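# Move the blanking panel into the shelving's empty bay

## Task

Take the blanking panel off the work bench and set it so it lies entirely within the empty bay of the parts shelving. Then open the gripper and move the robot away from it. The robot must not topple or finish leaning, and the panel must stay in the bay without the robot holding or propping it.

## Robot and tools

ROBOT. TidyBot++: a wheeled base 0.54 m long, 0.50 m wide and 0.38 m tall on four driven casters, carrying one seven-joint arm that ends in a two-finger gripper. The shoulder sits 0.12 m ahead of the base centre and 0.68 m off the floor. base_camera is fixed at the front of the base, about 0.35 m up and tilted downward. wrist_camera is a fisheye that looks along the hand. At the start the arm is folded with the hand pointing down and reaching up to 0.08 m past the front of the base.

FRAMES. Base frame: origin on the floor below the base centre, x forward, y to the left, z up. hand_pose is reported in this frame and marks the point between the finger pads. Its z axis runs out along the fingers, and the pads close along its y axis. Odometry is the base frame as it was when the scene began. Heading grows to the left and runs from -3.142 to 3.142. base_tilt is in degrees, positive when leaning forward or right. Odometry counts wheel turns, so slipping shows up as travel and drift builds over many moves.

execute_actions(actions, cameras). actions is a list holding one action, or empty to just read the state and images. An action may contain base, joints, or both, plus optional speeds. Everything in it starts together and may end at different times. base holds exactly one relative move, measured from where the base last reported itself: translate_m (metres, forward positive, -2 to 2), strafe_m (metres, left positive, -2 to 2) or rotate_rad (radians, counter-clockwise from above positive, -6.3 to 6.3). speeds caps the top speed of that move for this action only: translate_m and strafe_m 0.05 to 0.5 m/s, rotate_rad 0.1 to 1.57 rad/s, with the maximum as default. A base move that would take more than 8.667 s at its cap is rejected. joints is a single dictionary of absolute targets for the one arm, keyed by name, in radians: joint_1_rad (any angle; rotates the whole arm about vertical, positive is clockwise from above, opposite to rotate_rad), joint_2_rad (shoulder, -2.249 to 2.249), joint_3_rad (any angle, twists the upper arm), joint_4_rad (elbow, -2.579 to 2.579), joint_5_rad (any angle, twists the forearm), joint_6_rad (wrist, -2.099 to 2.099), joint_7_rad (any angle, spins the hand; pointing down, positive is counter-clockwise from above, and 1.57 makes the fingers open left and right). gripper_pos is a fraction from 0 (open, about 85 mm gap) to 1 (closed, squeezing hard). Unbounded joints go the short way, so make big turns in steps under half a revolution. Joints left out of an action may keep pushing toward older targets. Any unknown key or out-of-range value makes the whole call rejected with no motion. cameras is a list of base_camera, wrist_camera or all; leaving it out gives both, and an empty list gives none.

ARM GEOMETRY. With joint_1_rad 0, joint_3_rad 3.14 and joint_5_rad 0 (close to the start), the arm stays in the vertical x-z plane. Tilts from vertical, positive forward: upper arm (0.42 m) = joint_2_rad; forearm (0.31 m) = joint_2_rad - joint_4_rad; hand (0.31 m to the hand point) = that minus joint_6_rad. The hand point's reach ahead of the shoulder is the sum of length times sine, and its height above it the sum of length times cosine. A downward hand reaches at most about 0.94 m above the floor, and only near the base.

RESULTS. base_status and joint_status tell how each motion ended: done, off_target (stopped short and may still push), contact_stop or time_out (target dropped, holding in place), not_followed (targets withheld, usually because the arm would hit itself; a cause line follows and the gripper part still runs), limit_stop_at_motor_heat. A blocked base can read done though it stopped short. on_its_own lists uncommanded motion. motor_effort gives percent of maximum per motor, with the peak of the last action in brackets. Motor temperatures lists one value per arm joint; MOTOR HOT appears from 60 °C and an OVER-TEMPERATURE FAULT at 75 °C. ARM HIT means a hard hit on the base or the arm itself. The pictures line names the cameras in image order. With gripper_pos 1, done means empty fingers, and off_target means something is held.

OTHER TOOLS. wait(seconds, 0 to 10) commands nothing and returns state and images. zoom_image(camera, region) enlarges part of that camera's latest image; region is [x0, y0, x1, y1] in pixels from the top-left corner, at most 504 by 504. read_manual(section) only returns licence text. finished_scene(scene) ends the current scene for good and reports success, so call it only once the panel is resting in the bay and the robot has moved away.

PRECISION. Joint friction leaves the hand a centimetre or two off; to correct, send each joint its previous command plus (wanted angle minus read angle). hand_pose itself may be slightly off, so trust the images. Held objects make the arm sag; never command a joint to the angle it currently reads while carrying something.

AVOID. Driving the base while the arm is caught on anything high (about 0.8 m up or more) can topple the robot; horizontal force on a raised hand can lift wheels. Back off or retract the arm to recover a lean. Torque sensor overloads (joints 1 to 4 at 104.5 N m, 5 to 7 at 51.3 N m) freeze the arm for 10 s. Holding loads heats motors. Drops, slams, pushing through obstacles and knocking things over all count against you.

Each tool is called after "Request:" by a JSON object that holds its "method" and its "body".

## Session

Request:
{"method": "execute_actions", "body": {"actions": []}}

Scene clock: 0.00 s.
Motor temperatures (°C, as the motors report them): [33 32 28 31 41 37 44]
base_odometry: x=+0.000 y=+0.000 heading=+0.000 (m, m, rad; odometry frame)
base_tilt: forward=-0.2 right=-0.1 (deg)
base_status: not commanded
joint_positions: joint_1_rad=+0.006 joint_2_rad=-0.348 joint_3_rad=+3.137 joint_4_rad=-2.548 joint_5_rad=+0.004 joint_6_rad=-0.856 joint_7_rad=+1.549 gripper_pos=+0.000
joint_status: not commanded
motor_effort: joint_1_rad=+0 joint_2_rad=-3 joint_3_rad=+0 joint_4_rad=+13 joint_5_rad=-1 joint_6_rad=+0 joint_7_rad=-1 (%)
hand_pose: x=+0.2561 y=-0.0001 z=+0.5821 quat_wxyz=(+0.002, +0.999, -0.011, +0.043) (m; base frame)
pictures: base_camera, wrist_camera
camera_calibration (this result's frames):
wrist_camera: T_world_to_cam=[[-0.0208139, -0.997995, 0.0597674, -0.03795], [-0.995801, 0.0153636, -0.0902456, 0.368019], [0.0891465, -0.0613948, -0.994125, 0.690876], [0, 0, 0, 1]] pos_world=[0.304094, -0.00111181, 0.722298]
Images, in order (width x height): base_camera 644x364, wrist_camera 644x476.

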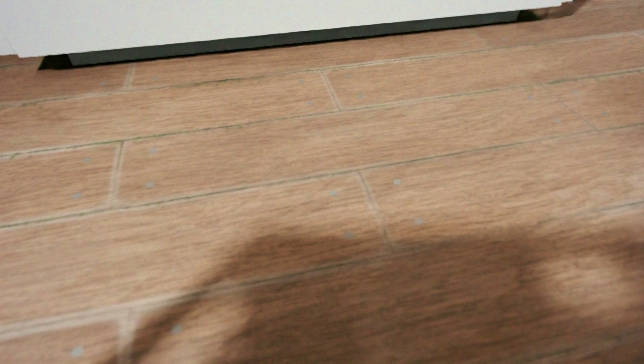

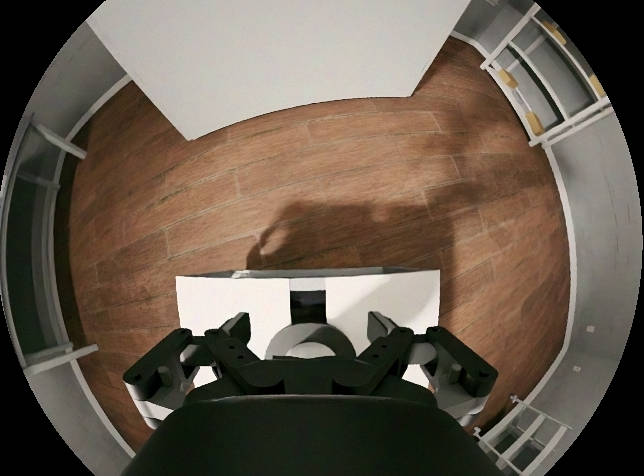

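Request:
{"method": "execute_actions", "body": {"actions": [{"base":{"rotate_rad":1.81},"joints":{"joint_2_rad":0.1,"joint_4_rad":-0.8,"joint_6_rad":-1.2}}]}}

Scene clock: 6.13 s.
Motor temperatures (°C, as the motors report them): [33 32 28 31 41 37 44]
base_odometry: x=+0.000 y=+0.000 heading=+1.810 (m, m, rad; odometry frame)
base_tilt: forward=-0.2 right=-0.1 (deg)
base_status: done
joint_positions: joint_1_rad=+0.006 joint_2_rad=+0.079 joint_3_rad=+3.137 joint_4_rad=-0.821 joint_5_rad=+0.004 joint_6_rad=-1.163 joint_7_rad=+1.549 gripper_pos=+0.000
joint_status: all done
motor_effort: joint_1_rad=+1(2) joint_2_rad=-20(20) joint_3_rad=-1(2) joint_4_rad=+16(18) joint_5_rad=+0(2) joint_6_rad=+7(7) joint_7_rad=-3(2) (%)
hand_pose: x=+0.6727 y=-0.0009 z=+1.1498 quat_wxyz=(-0.003, +0.858, -0.011, +0.514) (m; base frame)
pictures: base_camera, wrist_camera
camera_calibration (this result's frames):
wrist_camera: T_world_to_cam=[[-0.0619362, -0.997969, 0.0148631, 0.0152411], [-0.46755, 0.0158541, -0.883824, 1.39124], [0.881794, -0.0616899, -0.467583, 0.0794654], [0, 0, 0, 1]] pos_world=[0.581348, -0.00194455, 1.26654]
Images, in order (width x height): base_camera 644x364, wrist_camera 644x476.

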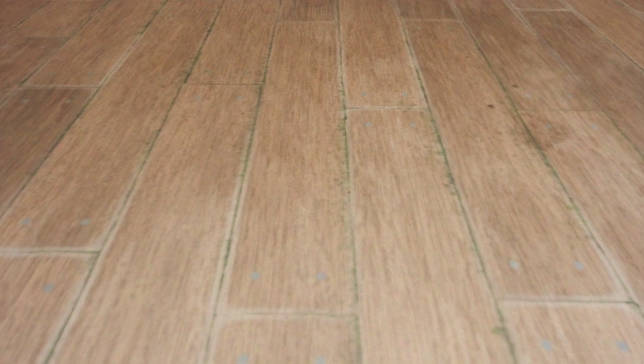

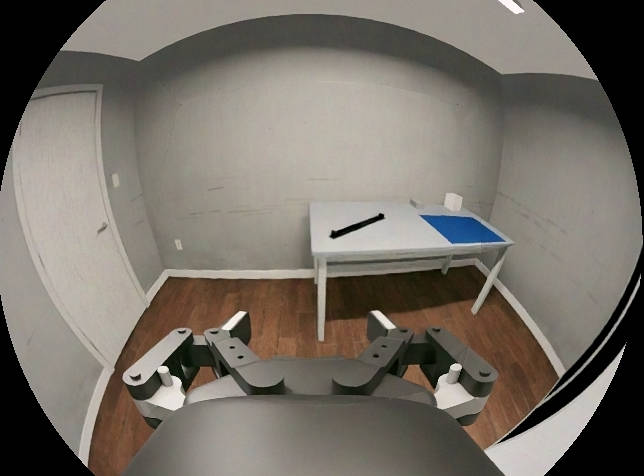

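Request:
{"method": "execute_actions", "body": {"actions": [{"base":{"strafe_m":-0.37},"joints":{"joint_6_rad":-1.6}}], "cameras": []}}

Request:
{"method": "execute_actions", "body": {"actions": [{"base":{"translate_m":1.15}}]}}

Scene clock: 13.60 s.
Motor temperatures (°C, as the motors report them): [33 32 28 31 41 37 44]
base_odometry: x=+0.359 y=+0.088 heading=+1.810 (m, m, rad; odometry frame)
base_tilt: forward=-0.2 right=-0.1 (deg)
base_status: done
joint_positions: joint_1_rad=+0.009 joint_2_rad=+0.082 joint_3_rad=+3.138 joint_4_rad=-0.818 joint_5_rad=+0.004 joint_6_rad=-1.587 joint_7_rad=+1.549 gripper_pos=+0.000
joint_status: all done
motor_effort: joint_1_rad=+0(3) joint_2_rad=-19(21) joint_3_rad=-1(2) joint_4_rad=+15(17) joint_5_rad=-1(2) joint_6_rad=+5(6) joint_7_rad=-1(2) (%)
hand_pose: x=+0.5892 y=-0.0023 z=+1.0496 quat_wxyz=(-0.001, +0.947, -0.013, +0.321) (m; base frame)
pictures: none
No camera images: the call's "cameras" was empty. Leave "cameras" out to get every camera's image.

Scene clock: 17.27 s.
Motor temperatures (°C, as the motors report them): [33 32 28 32 41 37 44]
base_odometry: x=+0.087 y=+1.205 heading=+1.810 (m, m, rad; odometry frame)
base_tilt: forward=-0.2 right=-0.1 (deg)
base_status: done
joint_positions: joint_1_rad=+0.009 joint_2_rad=+0.097 joint_3_rad=+3.138 joint_4_rad=-0.818 joint_5_rad=+0.004 joint_6_rad=-1.587 joint_7_rad=+1.549 gripper_pos=+0.000
joint_status: not commanded
motor_effort: joint_1_rad=+1(2) joint_2_rad=-20(22) joint_3_rad=+0(0) joint_4_rad=+15(16) joint_5_rad=-1(1) joint_6_rad=+4(5) joint_7_rad=-1(1) (%)
hand_pose: x=+0.5947 y=-0.0023 z=+1.0427 quat_wxyz=(-0.001, +0.949, -0.013, +0.315) (m; base frame)
pictures: base_camera, wrist_camera
camera_calibration (this result's frames):
wrist_camera: T_world_to_cam=[[-0.054374, -0.997787, 0.0382611, -0.0182829], [-0.798861, 0.0204813, -0.601167, 1.16245], [0.599053, -0.0632531, -0.798207, 0.610974], [0, 0, 0, 1]] pos_world=[0.561639, -0.00340507, 1.18721]
Images, in order (width x height): base_camera 644x364, wrist_camera 644x476.

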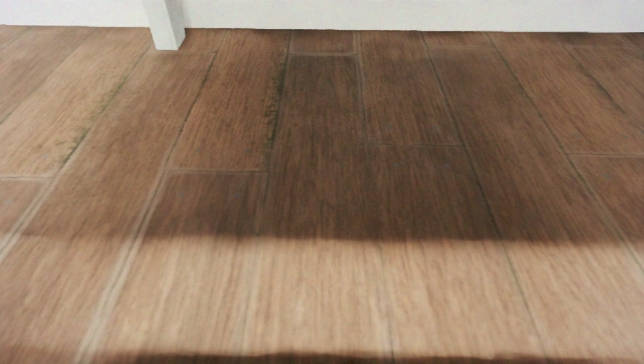

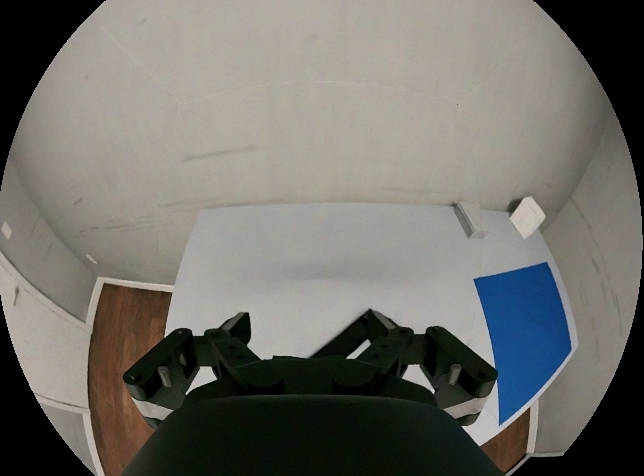

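Request:
{"method": "execute_actions", "body": {"actions": [{"base":{"translate_m":-0.1},"joints":{"joint_6_rad":-2.05,"joint_7_rad":0.9}}], "cameras": ["wrist_camera"]}}

Scene clock: 20.93 s.
Motor temperatures (°C, as the motors report them): [33 32 28 32 41 37 44]
base_odometry: x=+0.111 y=+1.108 heading=+1.810 (m, m, rad; odometry frame)
base_tilt: forward=-0.2 right=-0.1 (deg)
base_status: done
joint_positions: joint_1_rad=+0.009 joint_2_rad=+0.094 joint_3_rad=+3.138 joint_4_rad=-0.817 joint_5_rad=+0.004 joint_6_rad=-2.033 joint_7_rad=+0.897 gripper_pos=+0.000
joint_status: all done
motor_effort: joint_1_rad=+0(1) joint_2_rad=-18(24) joint_3_rad=+0(0) joint_4_rad=+13(16) joint_5_rad=-1(1) joint_6_rad=+1(4) joint_7_rad=-1(3) (%)
hand_pose: x=+0.4679 y=-0.0016 z=+0.9882 quat_wxyz=(-0.031, +0.938, -0.332, +0.094) (m; base frame)
pictures: wrist_camera
camera_calibration (this result's frames):
wrist_camera: T_world_to_cam=[[-0.623483, -0.779224, -0.0638663, 0.345211], [-0.764175, 0.624627, -0.160864, 0.57799], [0.165242, -0.0514908, -0.984908, 1.03091], [0, 0, 0, 1]] pos_world=[0.48657, -0.038949, 1.13038]
Images, in order (width x height): wrist_camera 644x476.

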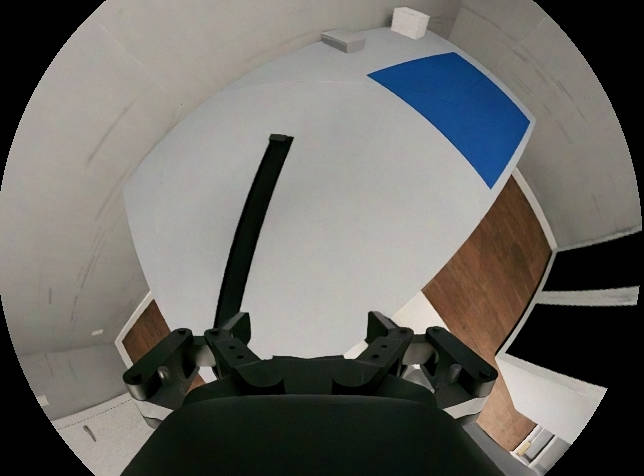

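Request:
{"method": "execute_actions", "body": {"actions": [{"base":{"strafe_m":0.05},"joints":{"joint_2_rad":0.03,"joint_4_rad":-1.42,"joint_6_rad":-1.48,"joint_7_rad":0.68}}], "cameras": []}}

Request:
{"method": "execute_actions", "body": {"actions": [{"base":{"translate_m":0.13},"speeds":{"translate_m":0.15}}], "cameras": ["wrist_camera"]}}

Scene clock: 33.43 s.
Motor temperatures (°C, as the motors report them): [33 32 28 32 41 37 44]
base_odometry: x=+0.062 y=+1.096 heading=+1.810 (m, m, rad; odometry frame)
base_tilt: forward=-0.2 right=-0.1 (deg)
base_status: done
joint_positions: joint_1_rad=+0.006 joint_2_rad=+0.051 joint_3_rad=+3.138 joint_4_rad=-1.399 joint_5_rad=+0.004 joint_6_rad=-1.516 joint_7_rad=+0.702 gripper_pos=+0.000
joint_status: all done
motor_effort: joint_1_rad=+0(1) joint_2_rad=-18(19) joint_3_rad=-1(3) joint_4_rad=+16(16) joint_5_rad=-1(1) joint_6_rad=+1(2) joint_7_rad=-1(1) (%)
hand_pose: x=+0.5069 y=-0.0008 z=+0.8335 quat_wxyz=(-0.035, +0.903, -0.420, +0.081) (m; base frame)
pictures: none
No camera images: the call's "cameras" was empty. Leave "cameras" out to get every camera's image.

Scene clock: 36.63 s.
Motor temperatures (°C, as the motors report them): [33 32 28 32 41 37 44]
base_odometry: x=+0.033 y=+1.217 heading=+1.810 (m, m, rad; odometry frame)
base_tilt: forward=-0.2 right=-0.1 (deg)
base_status: translate_m time_out (by the wheels' count: +0.124 of +0.130)
joint_positions: joint_1_rad=+0.006 joint_2_rad=+0.038 joint_3_rad=+3.138 joint_4_rad=-1.401 joint_5_rad=+0.004 joint_6_rad=-1.511 joint_7_rad=+0.702 gripper_pos=+0.000
joint_status: not commanded
motor_effort: joint_1_rad=+1(1) joint_2_rad=-18(28) joint_3_rad=+0(3) joint_4_rad=+16(18) joint_5_rad=-1(0) joint_6_rad=+2(3) joint_7_rad=-2(1) (%)
hand_pose: x=+0.5060 y=-0.0009 z=+0.8380 quat_wxyz=(-0.038, +0.902, -0.420, +0.088) (m; base frame)
pictures: wrist_camera
camera_calibration (this result's frames):
wrist_camera: T_world_to_cam=[[-0.757513, -0.647071, -0.0864471, 0.446731], [-0.635105, 0.761106, -0.131757, 0.492969], [0.151052, -0.044905, -0.987505, 0.886123], [0, 0, 0, 1]] pos_world=[0.517641, -0.046343, 0.978622]
Images, in order (width x height): wrist_camera 644x476.

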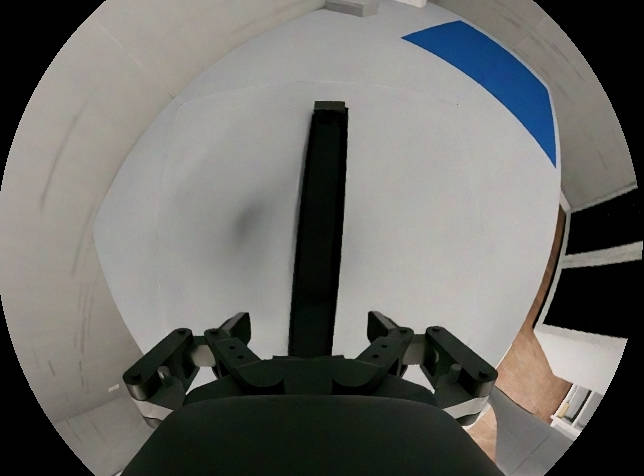

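Request:
{"method": "execute_actions", "body": {"actions": [{"base":{"translate_m":-0.01},"joints":{"joint_4_rad":-1.58,"joint_6_rad":-1.33,"joint_7_rad":0.59}}], "cameras": ["wrist_camera"]}}

Scene clock: 44.50 s.
Motor temperatures (°C, as the motors report them): [33 32 28 32 41 37 44]
base_odometry: x=+0.035 y=+1.207 heading=+1.810 (m, m, rad; odometry frame)
base_tilt: forward=-0.2 right=-0.1 (deg)
base_status: done
joint_positions: joint_1_rad=+0.006 joint_2_rad=+0.030 joint_3_rad=+3.138 joint_4_rad=-1.561 joint_5_rad=+0.004 joint_6_rad=-1.366 joint_7_rad=+0.611 gripper_pos=+0.000
joint_status: all done
motor_effort: joint_1_rad=+0(1) joint_2_rad=-18(21) joint_3_rad=+0(0) joint_4_rad=+16(17) joint_5_rad=+0(0) joint_6_rad=+1(1) joint_7_rad=-1(1) (%)
hand_pose: x=+0.5030 y=-0.0009 z=+0.7901 quat_wxyz=(-0.041, +0.883, -0.460, +0.083) (m; base frame)
pictures: wrist_camera
camera_calibration (this result's frames):
wrist_camera: T_world_to_cam=[[-0.81228, -0.575981, -0.0919006, 0.47222], [-0.565956, 0.816429, -0.114616, 0.436407], [0.141047, -0.0410891, -0.98915, 0.845595], [0, 0, 0, 1]] pos_world=[0.511293, -0.049561, 0.929837]
Images, in order (width x height): wrist_camera 644x476.

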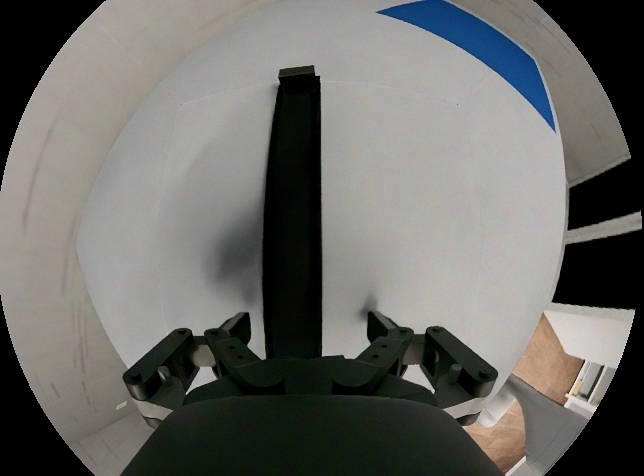

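Request:
{"method": "execute_actions", "body": {"actions": [{"joints":{"joint_4_rad":-1.63,"joint_6_rad":-1.30,"gripper_pos":0.2}}], "cameras": ["wrist_camera"]}}

Request:
{"method": "execute_actions", "body": {"actions": [{"joints":{"gripper_pos":1.0}}], "cameras": ["wrist_camera"]}}

Scene clock: 48.50 s.
Motor temperatures (°C, as the motors report them): [33 32 28 32 41 37 44]
base_odometry: x=+0.035 y=+1.207 heading=+1.810 (m, m, rad; odometry frame)
base_tilt: forward=-0.2 right=-0.1 (deg)
base_status: not commanded
joint_positions: joint_1_rad=+0.006 joint_2_rad=+0.016 joint_3_rad=+3.138 joint_4_rad=-1.606 joint_5_rad=+0.004 joint_6_rad=-1.327 joint_7_rad=+0.611 gripper_pos=+0.200
joint_status: all done
motor_effort: joint_1_rad=+0(2) joint_2_rad=-12(18) joint_3_rad=+0(2) joint_4_rad=+11(17) joint_5_rad=-1(3) joint_6_rad=+0(3) joint_7_rad=-1(1) (%)
hand_pose: x=+0.4992 y=-0.0008 z=+0.7811 quat_wxyz=(-0.042, +0.883, -0.460, +0.086) (m; base frame)
pictures: wrist_camera
camera_calibration (this result's frames):
wrist_camera: T_world_to_cam=[[-0.811437, -0.576109, -0.0983275, 0.472943], [-0.565148, 0.816337, -0.119169, 0.436367], [0.148923, -0.0411287, -0.987993, 0.832387], [0, 0, 0, 1]] pos_world=[0.506413, -0.0495205, 0.920897]
Images, in order (width x height): wrist_camera 644x476.

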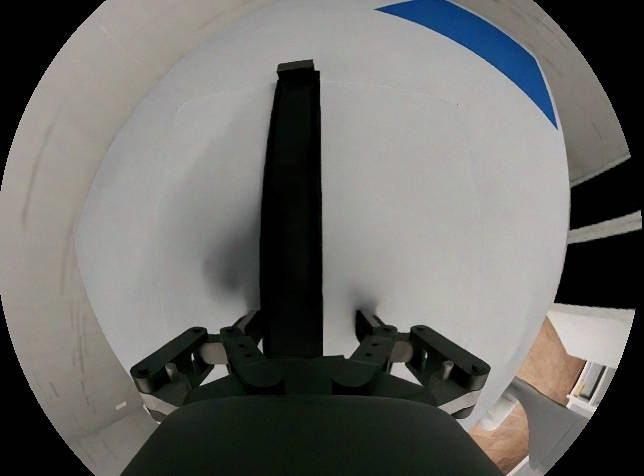

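Scene clock: 49.50 s.
Motor temperatures (°C, as the motors report them): [33 32 28 32 41 37 44]
base_odometry: x=+0.035 y=+1.207 heading=+1.810 (m, m, rad; odometry frame)
base_tilt: forward=-0.2 right=-0.1 (deg)
base_status: not commanded
joint_positions: joint_1_rad=+0.006 joint_2_rad=+0.003 joint_3_rad=+3.138 joint_4_rad=-1.606 joint_5_rad=+0.004 joint_6_rad=-1.327 joint_7_rad=+0.611 gripper_pos=+0.547
joint_status: gripper_pos off_target (ended at +0.547, target +1.000)
motor_effort: joint_1_rad=+0(1) joint_2_rad=-12(15) joint_3_rad=+0(1) joint_4_rad=+11(17) joint_5_rad=-1(4) joint_6_rad=+0(2) joint_7_rad=-2(2) (%)
hand_pose: x=+0.4980 y=-0.0008 z=+0.7862 quat_wxyz=(-0.046, +0.882, -0.460, +0.092) (m; base frame)
pictures: wrist_camera
camera_calibration (this result's frames):
wrist_camera: T_world_to_cam=[[-0.81003, -0.576119, -0.109261, 0.480377], [-0.563482, 0.816327, -0.12688, 0.441526], [0.162291, -0.0412101, -0.985882, 0.829267], [0, 0, 0, 1]] pos_world=[0.503331, -0.0495011, 0.926066]
Images, in order (width x height): wrist_camera 644x476.

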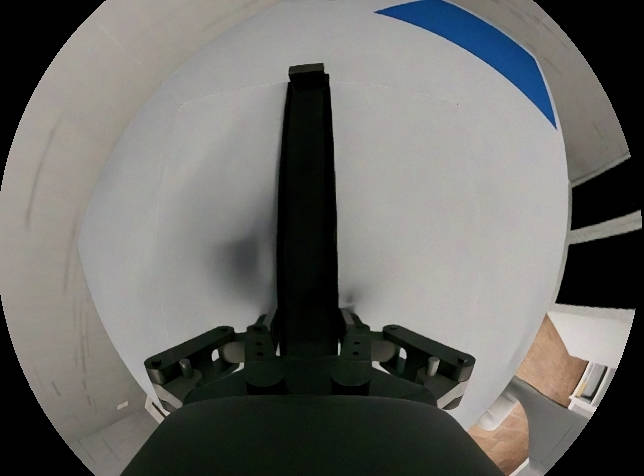

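Request:
{"method": "execute_actions", "body": {"actions": [{"joints":{"joint_2_rad":0.03,"joint_4_rad":-1.35,"joint_6_rad":-1.55}}], "cameras": ["wrist_camera"]}}

Scene clock: 52.20 s.
Motor temperatures (°C, as the motors report them): [33 32 28 32 41 37 44]
base_odometry: x=+0.035 y=+1.207 heading=+1.810 (m, m, rad; odometry frame)
base_tilt: forward=-0.2 right=-0.1 (deg)
base_status: not commanded
joint_positions: joint_1_rad=+0.006 joint_2_rad=+0.029 joint_3_rad=+3.138 joint_4_rad=-1.374 joint_5_rad=+0.004 joint_6_rad=-1.516 joint_7_rad=+0.611 gripper_pos=+0.547
joint_status: all done
motor_effort: joint_1_rad=+0(1) joint_2_rad=-19(21) joint_3_rad=+0(1) joint_4_rad=+17(18) joint_5_rad=-1(1) joint_6_rad=+2(3) joint_7_rad=-1(2) (%)
hand_pose: x=+0.5099 y=-0.0009 z=+0.8514 quat_wxyz=(-0.049, +0.881, -0.460, +0.100) (m; base frame)
pictures: wrist_camera
camera_calibration (this result's frames):
wrist_camera: T_world_to_cam=[[-0.808572, -0.575441, -0.122794, 0.507881], [-0.560625, 0.816803, -0.136135, 0.463006], [0.178636, -0.0412337, -0.983051, 0.880937], [0, 0, 0, 1]] pos_world=[0.512864, -0.049605, 0.991402]
Images, in order (width x height): wrist_camera 644x476.

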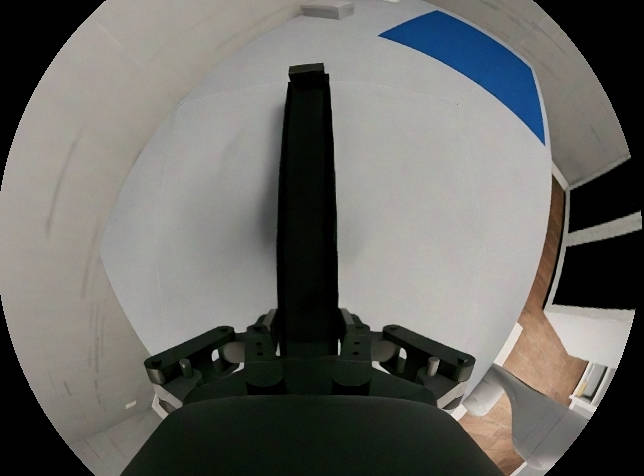

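Request:
{"method": "execute_actions", "body": {"actions": [{"base":{"translate_m":-0.6},"speeds":{"translate_m":0.35}}], "cameras": []}}

Request:
{"method": "execute_actions", "body": {"actions": [{"base":{"rotate_rad":3.14},"speeds":{"rotate_rad":0.9},"joints":{"joint_2_rad":0.3,"joint_4_rad":-1.9,"joint_6_rad":-0.5,"joint_7_rad":0.0}}], "cameras": []}}

Request:
{"method": "execute_actions", "body": {"actions": [{"base":{"translate_m":1.4},"speeds":{"translate_m":0.4}}]}}

Scene clock: 63.53 s.
Motor temperatures (°C, as the motors report them): [33 32 28 32 41 37 44]
base_odometry: x=+0.178 y=+0.624 heading=+1.811 (m, m, rad; odometry frame)
base_tilt: forward=-0.2 right=-0.1 (deg)
base_status: done
joint_positions: joint_1_rad=+0.006 joint_2_rad=+0.034 joint_3_rad=+3.138 joint_4_rad=-1.373 joint_5_rad=+0.004 joint_6_rad=-1.519 joint_7_rad=+0.611 gripper_pos=+0.547
joint_status: not commanded
motor_effort: joint_1_rad=+1(1) joint_2_rad=-19(22) joint_3_rad=-1(1) joint_4_rad=+17(17) joint_5_rad=-1(0) joint_6_rad=+1(3) joint_7_rad=-1(2) (%)
hand_pose: x=+0.5099 y=-0.0009 z=+0.8493 quat_wxyz=(-0.047, +0.881, -0.460, +0.096) (m; base frame)
pictures: none
No camera images: the call's "cameras" was empty. Leave "cameras" out to get every camera's image.

Scene clock: 67.93 s.
Motor temperatures (°C, as the motors report them): [33 32 28 32 41 37 44]
base_odometry: x=+0.178 y=+0.624 heading=-1.333 (m, m, rad; odometry frame)
base_tilt: forward=-0.2 right=-0.1 (deg)
base_status: done
joint_positions: joint_1_rad=+0.003 joint_2_rad=+0.295 joint_3_rad=+3.136 joint_4_rad=-1.879 joint_5_rad=+0.004 joint_6_rad=-0.533 joint_7_rad=+0.020 gripper_pos=+0.547
joint_status: all done
motor_effort: joint_1_rad=+0(4) joint_2_rad=-26(30) joint_3_rad=-1(2) joint_4_rad=+16(17) joint_5_rad=-1(2) joint_6_rad=+3(3) joint_7_rad=-2(2) (%)
hand_pose: x=+0.6312 y=+0.0021 z=+0.6237 quat_wxyz=(-0.151, +0.699, -0.682, +0.154) (m; base frame)
pictures: none
No camera images: the call's "cameras" was empty. Leave "cameras" out to get every camera's image.

Scene clock: 72.60 s.
Motor temperatures (°C, as the motors report them): [33 32 28 32 41 37 44]
base_odometry: x=+0.510 y=-0.736 heading=-1.332 (m, m, rad; odometry frame)
base_tilt: forward=-0.2 right=-0.1 (deg)
base_status: done
joint_positions: joint_1_rad=+0.003 joint_2_rad=+0.296 joint_3_rad=+3.136 joint_4_rad=-1.884 joint_5_rad=+0.004 joint_6_rad=-0.533 joint_7_rad=+0.020 gripper_pos=+0.547
joint_status: not commanded
motor_effort: joint_1_rad=+1(0) joint_2_rad=-26(29) joint_3_rad=+0(2) joint_4_rad=+15(16) joint_5_rad=-1(1) joint_6_rad=+3(4) joint_7_rad=-1(1) (%)
hand_pose: x=+0.6288 y=+0.0021 z=+0.6212 quat_wxyz=(-0.149, +0.700, -0.682, +0.152) (m; base frame)
pictures: base_camera, wrist_camera
camera_calibration (this result's frames):
wrist_camera: T_world_to_cam=[[-0.931116, -0.0303764, -0.363455, 0.802934], [-0.0260105, 0.999519, -0.0169015, 0.0852682], [0.363793, -0.00628361, -0.931459, 0.484925], [0, 0, 0, 1]] pos_world=[0.57343, -0.0577899, 0.744959]
Images, in order (width x height): base_camera 644x364, wrist_camera 644x476.

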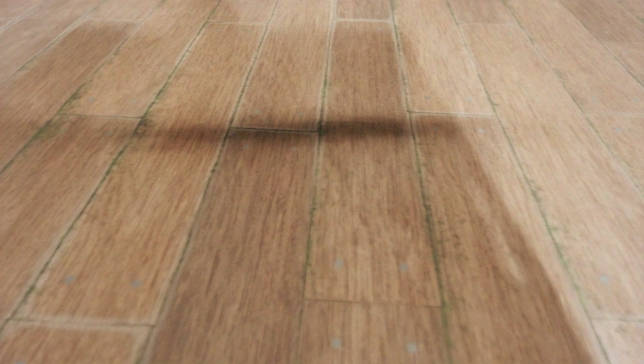

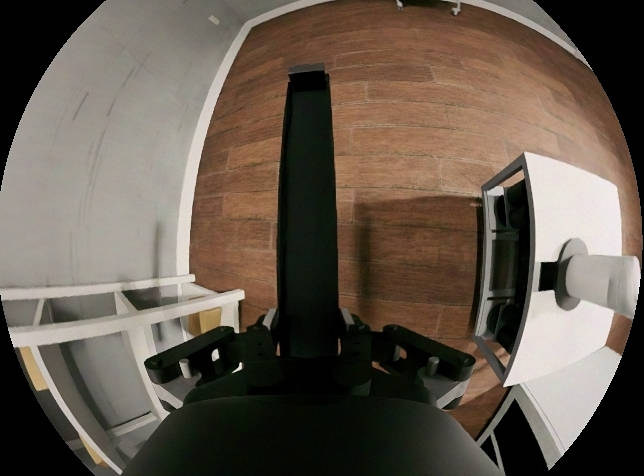

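Request:
{"method": "execute_actions", "body": {"actions": [{"base":{"translate_m":0.36}}], "cameras": []}}

Request:
{"method": "execute_actions", "body": {"actions": [{"base":{"strafe_m":0.62},"speeds":{"strafe_m":0.3}}]}}

Scene clock: 78.83 s.
Motor temperatures (°C, as the motors report them): [33 32 28 32 41 37 44]
base_odometry: x=+0.595 y=-1.086 heading=-1.331 (m, m, rad; odometry frame)
base_tilt: forward=-0.2 right=-0.1 (deg)
base_status: done
joint_positions: joint_1_rad=+0.003 joint_2_rad=+0.299 joint_3_rad=+3.136 joint_4_rad=-1.886 joint_5_rad=+0.004 joint_6_rad=-0.533 joint_7_rad=+0.020 gripper_pos=+0.547
joint_status: not commanded
motor_effort: joint_1_rad=+1(1) joint_2_rad=-26(28) joint_3_rad=+0(1) joint_4_rad=+15(16) joint_5_rad=-1(0) joint_6_rad=+3(4) joint_7_rad=-1(2) (%)
hand_pose: x=+0.6278 y=+0.0021 z=+0.6188 quat_wxyz=(-0.147, +0.700, -0.683, +0.150) (m; base frame)
pictures: none
No camera images: the call's "cameras" was empty. Leave "cameras" out to get every camera's image.

Scene clock: 81.87 s.
Motor temperatures (°C, as the motors report them): [33 32 28 32 41 37 44]
base_odometry: x=+1.198 y=-0.939 heading=-1.332 (m, m, rad; odometry frame)
base_tilt: forward=-0.2 right=-0.1 (deg)
base_status: done
joint_positions: joint_1_rad=+0.003 joint_2_rad=+0.299 joint_3_rad=+3.136 joint_4_rad=-1.886 joint_5_rad=+0.004 joint_6_rad=-0.533 joint_7_rad=+0.020 gripper_pos=+0.547
joint_status: not commanded
motor_effort: joint_1_rad=+0(2) joint_2_rad=-26(26) joint_3_rad=-1(2) joint_4_rad=+15(15) joint_5_rad=-1(1) joint_6_rad=+3(4) joint_7_rad=-1(1) (%)
hand_pose: x=+0.6278 y=+0.0018 z=+0.6188 quat_wxyz=(-0.147, +0.700, -0.683, +0.150) (m; base frame)
pictures: base_camera, wrist_camera
camera_calibration (this result's frames):
wrist_camera: T_world_to_cam=[[-0.932951, -0.0299295, -0.358757, 0.799362], [-0.0256183, 0.999531, -0.016766, 0.085116], [0.359091, -0.00645111, -0.93328, 0.487138], [0, 0, 0, 1]] pos_world=[0.57302, -0.0580089, 0.74284]
Images, in order (width x height): base_camera 644x364, wrist_camera 644x476.

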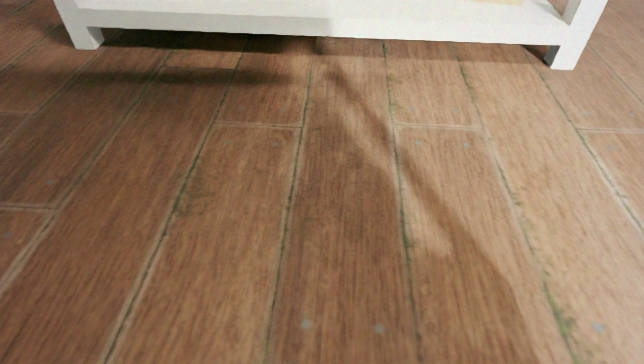

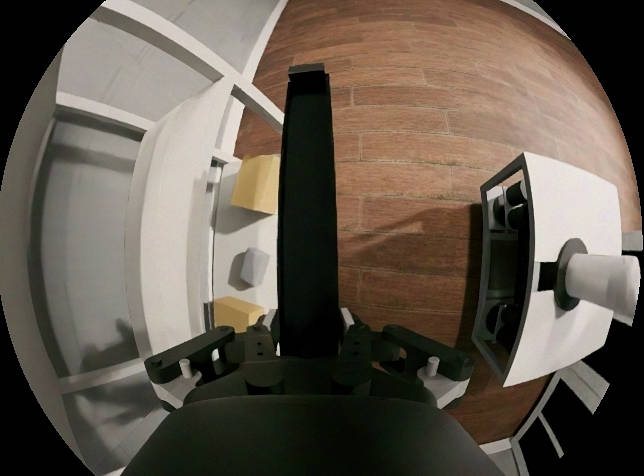

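Request:
{"method": "execute_actions", "body": {"actions": [{"base":{"rotate_rad":-0.09},"joints":{"joint_2_rad":-0.1,"joint_4_rad":-2.2,"joint_6_rad":0.1,"joint_7_rad":1.57}}], "cameras": ["wrist_camera"]}}

Scene clock: 89.77 s.
Motor temperatures (°C, as the motors report them): [33 32 28 32 41 37 44]
base_odometry: x=+1.198 y=-0.939 heading=-1.422 (m, m, rad; odometry frame)
base_tilt: forward=-0.2 right=-0.1 (deg)
base_status: done
joint_positions: joint_1_rad=+0.010 joint_2_rad=-0.086 joint_3_rad=+3.142 joint_4_rad=-2.182 joint_5_rad=+0.004 joint_6_rad=+0.063 joint_7_rad=+1.564 gripper_pos=+0.547
joint_status: all done
motor_effort: joint_1_rad=+1(3) joint_2_rad=-17(29) joint_3_rad=+0(3) joint_4_rad=+19(19) joint_5_rad=-1(0) joint_6_rad=+8(8) joint_7_rad=-2(1) (%)
hand_pose: x=+0.6335 y=-0.0039 z=+0.8046 quat_wxyz=(+0.002, +0.850, -0.005, +0.526) (m; base frame)
pictures: wrist_camera
camera_calibration (this result's frames):
wrist_camera: T_world_to_cam=[[-0.0592771, -0.99786, 0.0275823, 0.00307369], [-0.44155, 0.00142903, -0.897236, 1.06216], [0.895277, -0.0653644, -0.44069, -0.0777781], [0, 0, 0, 1]] pos_world=[0.538811, -0.00353466, 0.918646]
Images, in order (width x height): wrist_camera 644x476.

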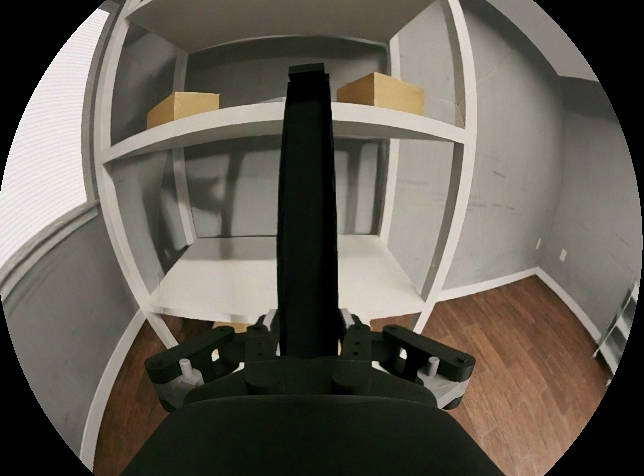

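Request:
{"method": "execute_actions", "body": {"actions": [{"base":{"strafe_m":0.09},"joints":{"joint_2_rad":0.3,"joint_4_rad":-1.85,"joint_6_rad":-0.35,"joint_7_rad":0.0}}], "cameras": []}}

Request:
{"method": "execute_actions", "body": {"actions": [{"joints":{"joint_2_rad":0.46,"joint_4_rad":-1.68,"joint_6_rad":-0.33}}]}}

Scene clock: 100.87 s.
Motor temperatures (°C, as the motors report them): [33 32 28 32 41 37 44]
base_odometry: x=+1.287 y=-0.926 heading=-1.423 (m, m, rad; odometry frame)
base_tilt: forward=-0.2 right=-0.1 (deg)
base_status: done
joint_positions: joint_1_rad=+0.006 joint_2_rad=+0.297 joint_3_rad=+3.139 joint_4_rad=-1.876 joint_5_rad=+0.004 joint_6_rad=-0.320 joint_7_rad=+0.006 gripper_pos=+0.547
joint_status: all done
motor_effort: joint_1_rad=+0(3) joint_2_rad=-28(30) joint_3_rad=-1(2) joint_4_rad=+16(19) joint_5_rad=-1(1) joint_6_rad=+5(8) joint_7_rad=-2(2) (%)
hand_pose: x=+0.6892 y=-0.0010 z=+0.6581 quat_wxyz=(-0.224, +0.672, -0.668, +0.227) (m; base frame)
pictures: none
No camera images: the call's "cameras" was empty. Leave "cameras" out to get every camera's image.

Scene clock: 102.00 s.
Motor temperatures (°C, as the motors report them): [33 32 28 32 41 37 44]
base_odometry: x=+1.287 y=-0.926 heading=-1.423 (m, m, rad; odometry frame)
base_tilt: forward=-0.2 right=-0.1 (deg)
base_status: not commanded
joint_positions: joint_1_rad=+0.006 joint_2_rad=+0.458 joint_3_rad=+3.139 joint_4_rad=-1.705 joint_5_rad=+0.004 joint_6_rad=-0.320 joint_7_rad=+0.006 gripper_pos=+0.547
joint_status: all done
motor_effort: joint_1_rad=+1(1) joint_2_rad=-34(34) joint_3_rad=-1(0) joint_4_rad=+16(17) joint_5_rad=+0(1) joint_6_rad=+5(6) joint_7_rad=-1(1) (%)
hand_pose: x=+0.7566 y=-0.0013 z=+0.6379 quat_wxyz=(-0.227, +0.671, -0.667, +0.231) (m; base frame)
pictures: base_camera, wrist_camera
camera_calibration (this result's frames):
wrist_camera: T_world_to_cam=[[-0.82356, -0.0117343, -0.567108, 0.976434], [-0.00507613, 0.999898, -0.0133178, 0.0740791], [0.567206, -0.00808931, -0.823536, 0.231224], [0, 0, 0, 1]] pos_world=[0.673377, -0.0607434, 0.745151]
Images, in order (width x height): base_camera 644x364, wrist_camera 644x476.

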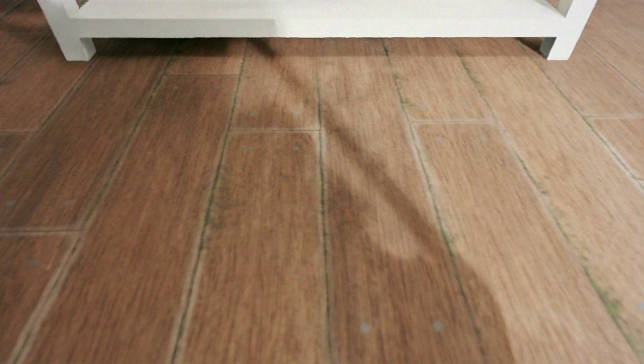

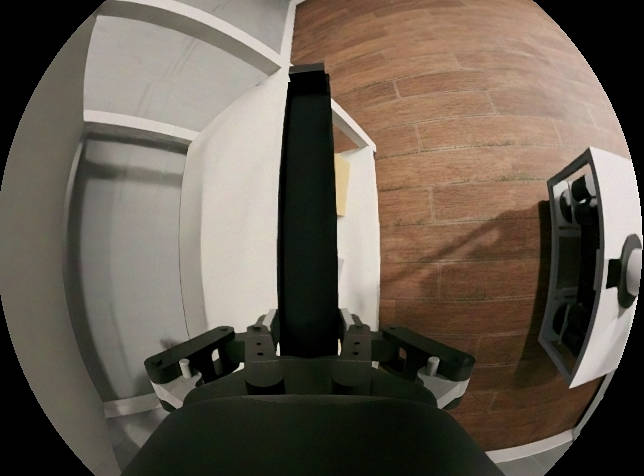

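Request:
{"method": "execute_actions", "body": {"actions": [{"base":{"translate_m":0.24},"speeds":{"translate_m":0.12}}]}}

Scene clock: 106.00 s.
Motor temperatures (°C, as the motors report them): [33 32 28 32 41 37 44]
base_odometry: x=+1.323 y=-1.163 heading=-1.423 (m, m, rad; odometry frame)
base_tilt: forward=-0.2 right=-0.1 (deg)
base_status: done
joint_positions: joint_1_rad=+0.006 joint_2_rad=+0.458 joint_3_rad=+3.139 joint_4_rad=-1.703 joint_5_rad=+0.004 joint_6_rad=-0.320 joint_7_rad=+0.006 gripper_pos=+0.547
joint_status: not commanded
motor_effort: joint_1_rad=+0(1) joint_2_rad=-33(35) joint_3_rad=+0(1) joint_4_rad=+16(17) joint_5_rad=+0(1) joint_6_rad=+5(5) joint_7_rad=-1(1) (%)
hand_pose: x=+0.7574 y=-0.0013 z=+0.6385 quat_wxyz=(-0.228, +0.671, -0.667, +0.231) (m; base frame)
pictures: base_camera, wrist_camera
camera_calibration (this result's frames):
wrist_camera: T_world_to_cam=[[-0.822704, -0.0117346, -0.568349, 0.977596], [-0.00505347, 0.999898, -0.0133296, 0.0740856], [0.568447, -0.00809418, -0.82268, 0.229743], [0, 0, 0, 1]] pos_world=[0.67405, -0.0607468, 0.745608]
Images, in order (width x height): base_camera 644x364, wrist_camera 644x476.

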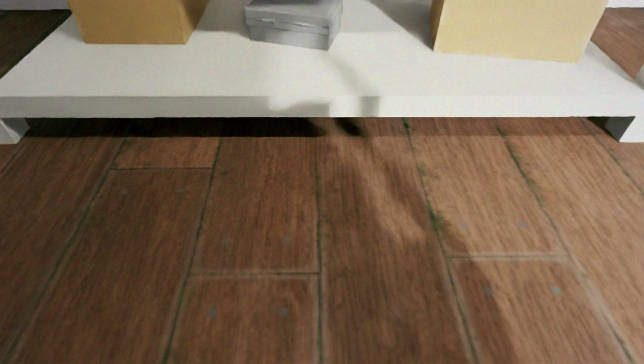

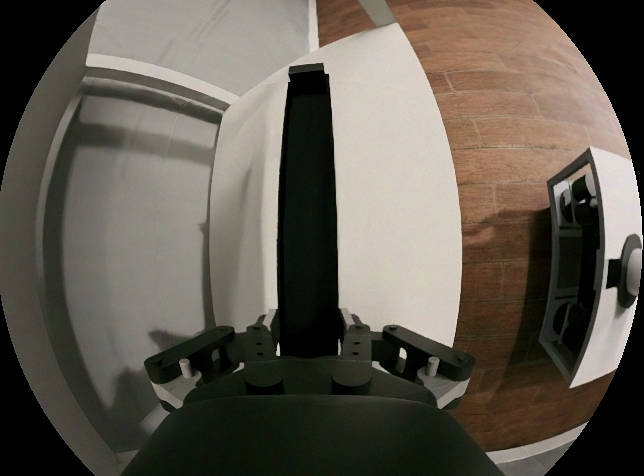

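Request:
{"method": "execute_actions", "body": {"actions": [{"joints":{"joint_2_rad":0.5,"joint_4_rad":-1.72,"joint_6_rad":-0.40}}], "cameras": ["wrist_camera"]}}

Scene clock: 108.97 s.
Motor temperatures (°C, as the motors report them): [33 32 28 32 41 37 44]
base_odometry: x=+1.323 y=-1.163 heading=-1.423 (m, m, rad; odometry frame)
base_tilt: forward=-0.2 right=-0.1 (deg)
base_status: not commanded
joint_positions: joint_1_rad=+0.006 joint_2_rad=+0.496 joint_3_rad=+3.139 joint_4_rad=-1.712 joint_5_rad=+0.004 joint_6_rad=-0.373 joint_7_rad=+0.006 gripper_pos=+0.547
joint_status: all done
motor_effort: joint_1_rad=+0(1) joint_2_rad=-33(35) joint_3_rad=+0(1) joint_4_rad=+16(17) joint_5_rad=+0(0) joint_6_rad=+5(5) joint_7_rad=-2(1) (%)
hand_pose: x=+0.7375 y=-0.0012 z=+0.6014 quat_wxyz=(-0.194, +0.681, -0.678, +0.197) (m; base frame)
pictures: wrist_camera
camera_calibration (this result's frames):
wrist_camera: T_world_to_cam=[[-0.87526, -0.0114771, -0.483517, 0.927845], [-0.00623036, 0.999903, -0.0124563, 0.0738081], [0.483613, -0.00789003, -0.875246, 0.304794], [0, 0, 0, 1]] pos_world=[0.665163, -0.0607471, 0.716318]
Images, in order (width x height): wrist_camera 644x476.

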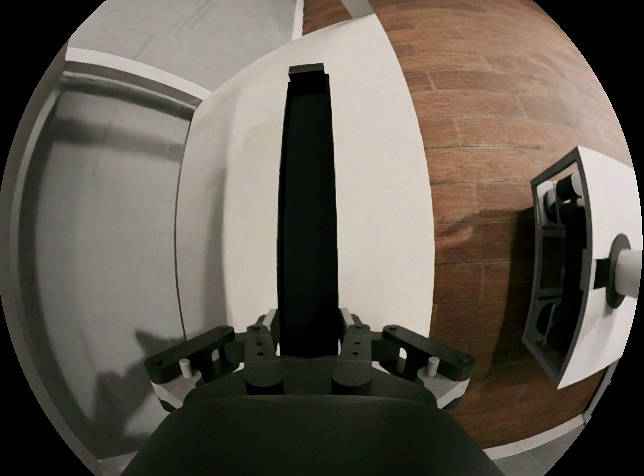

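Lower slightly and release.

Request:
{"method": "execute_actions", "body": {"actions": [{"joints":{"joint_2_rad":0.53}}], "cameras": []}}

Request:
{"method": "execute_actions", "body": {"actions": [{"joints":{"gripper_pos":0.15}}], "cameras": ["wrist_camera"]}}

Request:
{"method": "execute_actions", "body": {"actions": [{"joints":{"joint_2_rad":0.44}}], "cameras": ["wrist_camera"]}}

Scene clock: 111.43 s.
Motor temperatures (°C, as the motors report them): [33 32 28 32 41 37 44]
base_odometry: x=+1.323 y=-1.163 heading=-1.423 (m, m, rad; odometry frame)
base_tilt: forward=-0.2 right=-0.1 (deg)
base_status: not commanded
joint_positions: joint_1_rad=+0.006 joint_2_rad=+0.519 joint_3_rad=+3.139 joint_4_rad=-1.712 joint_5_rad=+0.004 joint_6_rad=-0.373 joint_7_rad=+0.006 gripper_pos=+0.547
joint_status: all done
motor_effort: joint_1_rad=+1(0) joint_2_rad=-33(34) joint_3_rad=-1(1) joint_4_rad=+14(16) joint_5_rad=-2(1) joint_6_rad=+3(5) joint_7_rad=-1(2) (%)
hand_pose: x=+0.7354 y=-0.0012 z=+0.5870 quat_wxyz=(-0.186, +0.684, -0.680, +0.189) (m; base frame)
pictures: none
No camera images: the call's "cameras" was empty. Leave "cameras" out to get every camera's image.

Scene clock: 112.47 s.
Motor temperatures (°C, as the motors report them): [33 32 28 32 41 37 44]
base_odometry: x=+1.323 y=-1.163 heading=-1.423 (m, m, rad; odometry frame)
base_tilt: forward=-0.2 right=-0.1 (deg)
base_status: not commanded
joint_positions: joint_1_rad=+0.006 joint_2_rad=+0.519 joint_3_rad=+3.139 joint_4_rad=-1.712 joint_5_rad=+0.004 joint_6_rad=-0.373 joint_7_rad=+0.006 gripper_pos=+0.150
joint_status: all done
motor_effort: joint_1_rad=+1(1) joint_2_rad=-33(34) joint_3_rad=-1(1) joint_4_rad=+15(15) joint_5_rad=-1(1) joint_6_rad=+4(4) joint_7_rad=-2(2) (%)
hand_pose: x=+0.7354 y=-0.0012 z=+0.5870 quat_wxyz=(-0.186, +0.684, -0.680, +0.189) (m; base frame)
pictures: wrist_camera
camera_calibration (this result's frames):
wrist_camera: T_world_to_cam=[[-0.886329, -0.0114115, -0.462915, 0.915116], [-0.00651829, 0.999905, -0.0121687, 0.0736462], [0.46301, -0.00776801, -0.886319, 0.314795], [0, 0, 0, 1]] pos_world=[0.66582, -0.060751, 0.703526]
Images, in order (width x height): wrist_camera 644x476.

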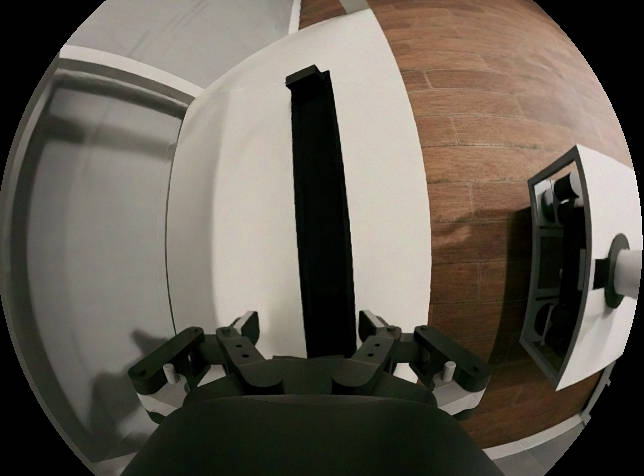

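Scene clock: 113.43 s.
Motor temperatures (°C, as the motors report them): [33 32 28 32 41 37 44]
base_odometry: x=+1.323 y=-1.163 heading=-1.423 (m, m, rad; odometry frame)
base_tilt: forward=-0.2 right=-0.1 (deg)
base_status: not commanded
joint_positions: joint_1_rad=+0.006 joint_2_rad=+0.446 joint_3_rad=+3.139 joint_4_rad=-1.712 joint_5_rad=+0.004 joint_6_rad=-0.373 joint_7_rad=+0.006 gripper_pos=+0.150
joint_status: all done
motor_effort: joint_1_rad=+1(0) joint_2_rad=-32(34) joint_3_rad=+0(1) joint_4_rad=+16(16) joint_5_rad=-1(1) joint_6_rad=+4(4) joint_7_rad=-2(2) (%)
hand_pose: x=+0.7407 y=-0.0013 z=+0.6323 quat_wxyz=(-0.211, +0.676, -0.672, +0.214) (m; base frame)
pictures: wrist_camera
camera_calibration (this result's frames):
wrist_camera: T_world_to_cam=[[-0.850136, -0.0116261, -0.526435, 0.954117], [-0.00559606, 0.999899, -0.0130453, 0.0741341], [0.526534, -0.00814428, -0.850115, 0.282551], [0, 0, 0, 1]] pos_world=[0.662771, -0.0607329, 0.743449]
Images, in order (width x height): wrist_camera 644x476.

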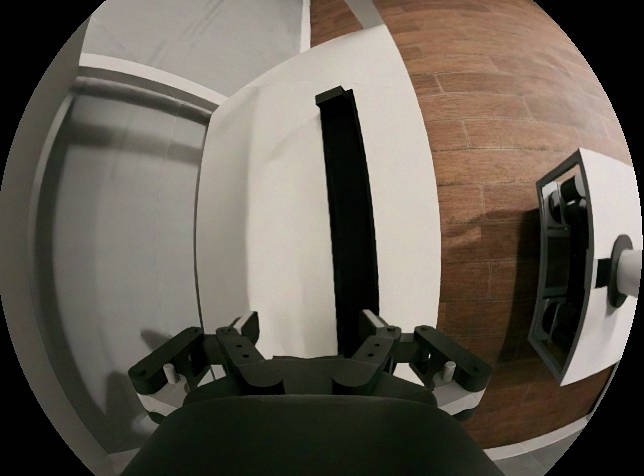

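Request:
{"method": "execute_actions", "body": {"actions": [{"base":{"translate_m":-0.25},"speeds":{"translate_m":0.25}}], "cameras": []}}

Request:
{"method": "execute_actions", "body": {"actions": [{"joints":{"joint_2_rad":0.0,"joint_4_rad":-2.2,"joint_6_rad":-0.2,"joint_7_rad":1.57}}], "cameras": ["wrist_camera"]}}

Scene clock: 117.53 s.
Motor temperatures (°C, as the motors report them): [33 32 28 32 41 37 44]
base_odometry: x=+1.286 y=-0.916 heading=-1.422 (m, m, rad; odometry frame)
base_tilt: forward=-0.2 right=-0.1 (deg)
base_status: done
joint_positions: joint_1_rad=+0.006 joint_2_rad=+0.445 joint_3_rad=+3.139 joint_4_rad=-1.712 joint_5_rad=+0.004 joint_6_rad=-0.373 joint_7_rad=+0.006 gripper_pos=+0.150
joint_status: not commanded
motor_effort: joint_1_rad=+1(3) joint_2_rad=-31(35) joint_3_rad=-1(3) joint_4_rad=+15(17) joint_5_rad=+0(1) joint_6_rad=+4(5) joint_7_rad=-2(1) (%)
hand_pose: x=+0.7407 y=-0.0014 z=+0.6329 quat_wxyz=(-0.211, +0.676, -0.672, +0.215) (m; base frame)
pictures: none
No camera images: the call's "cameras" was empty. Leave "cameras" out to get every camera's image.

Scene clock: 119.50 s.
Motor temperatures (°C, as the motors report them): [33 32 28 32 41 37 44]
base_odometry: x=+1.286 y=-0.916 heading=-1.422 (m, m, rad; odometry frame)
base_tilt: forward=-0.2 right=-0.1 (deg)
base_status: not commanded
joint_positions: joint_1_rad=+0.006 joint_2_rad=+0.012 joint_3_rad=+3.139 joint_4_rad=-2.180 joint_5_rad=+0.004 joint_6_rad=-0.237 joint_7_rad=+1.559 gripper_pos=+0.150
joint_status: all done
motor_effort: joint_1_rad=+1(1) joint_2_rad=-17(33) joint_3_rad=+0(1) joint_4_rad=+16(16) joint_5_rad=+0(1) joint_6_rad=+5(5) joint_7_rad=-1(0) (%)
hand_pose: x=+0.5831 y=-0.0005 z=+0.6840 quat_wxyz=(+0.000, +0.937, -0.005, +0.349) (m; base frame)
pictures: wrist_camera
camera_calibration (this result's frames):
wrist_camera: T_world_to_cam=[[-0.0428687, -0.998207, 0.0417823, -0.012545], [-0.753708, 0.00486022, -0.657192, 0.949482], [0.65581, -0.0596646, -0.752565, 0.267304], [0, 0, 0, 1]] pos_world=[0.539794, -0.00118859, 0.82568]
Images, in order (width x height): wrist_camera 644x476.

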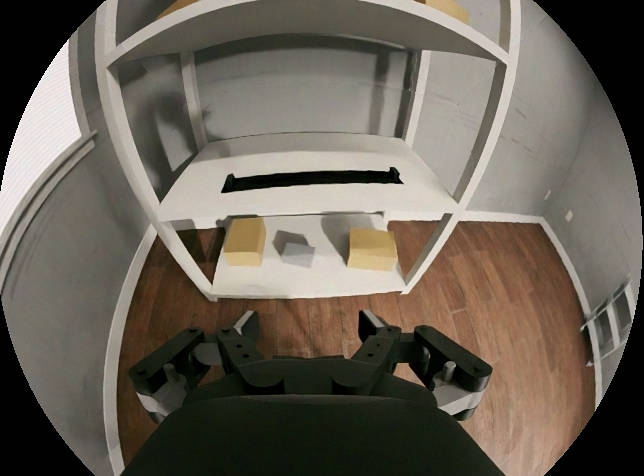

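Request:
{"method": "finished_scene", "body": {"scene": 2}}

The scene is finished: the task was done.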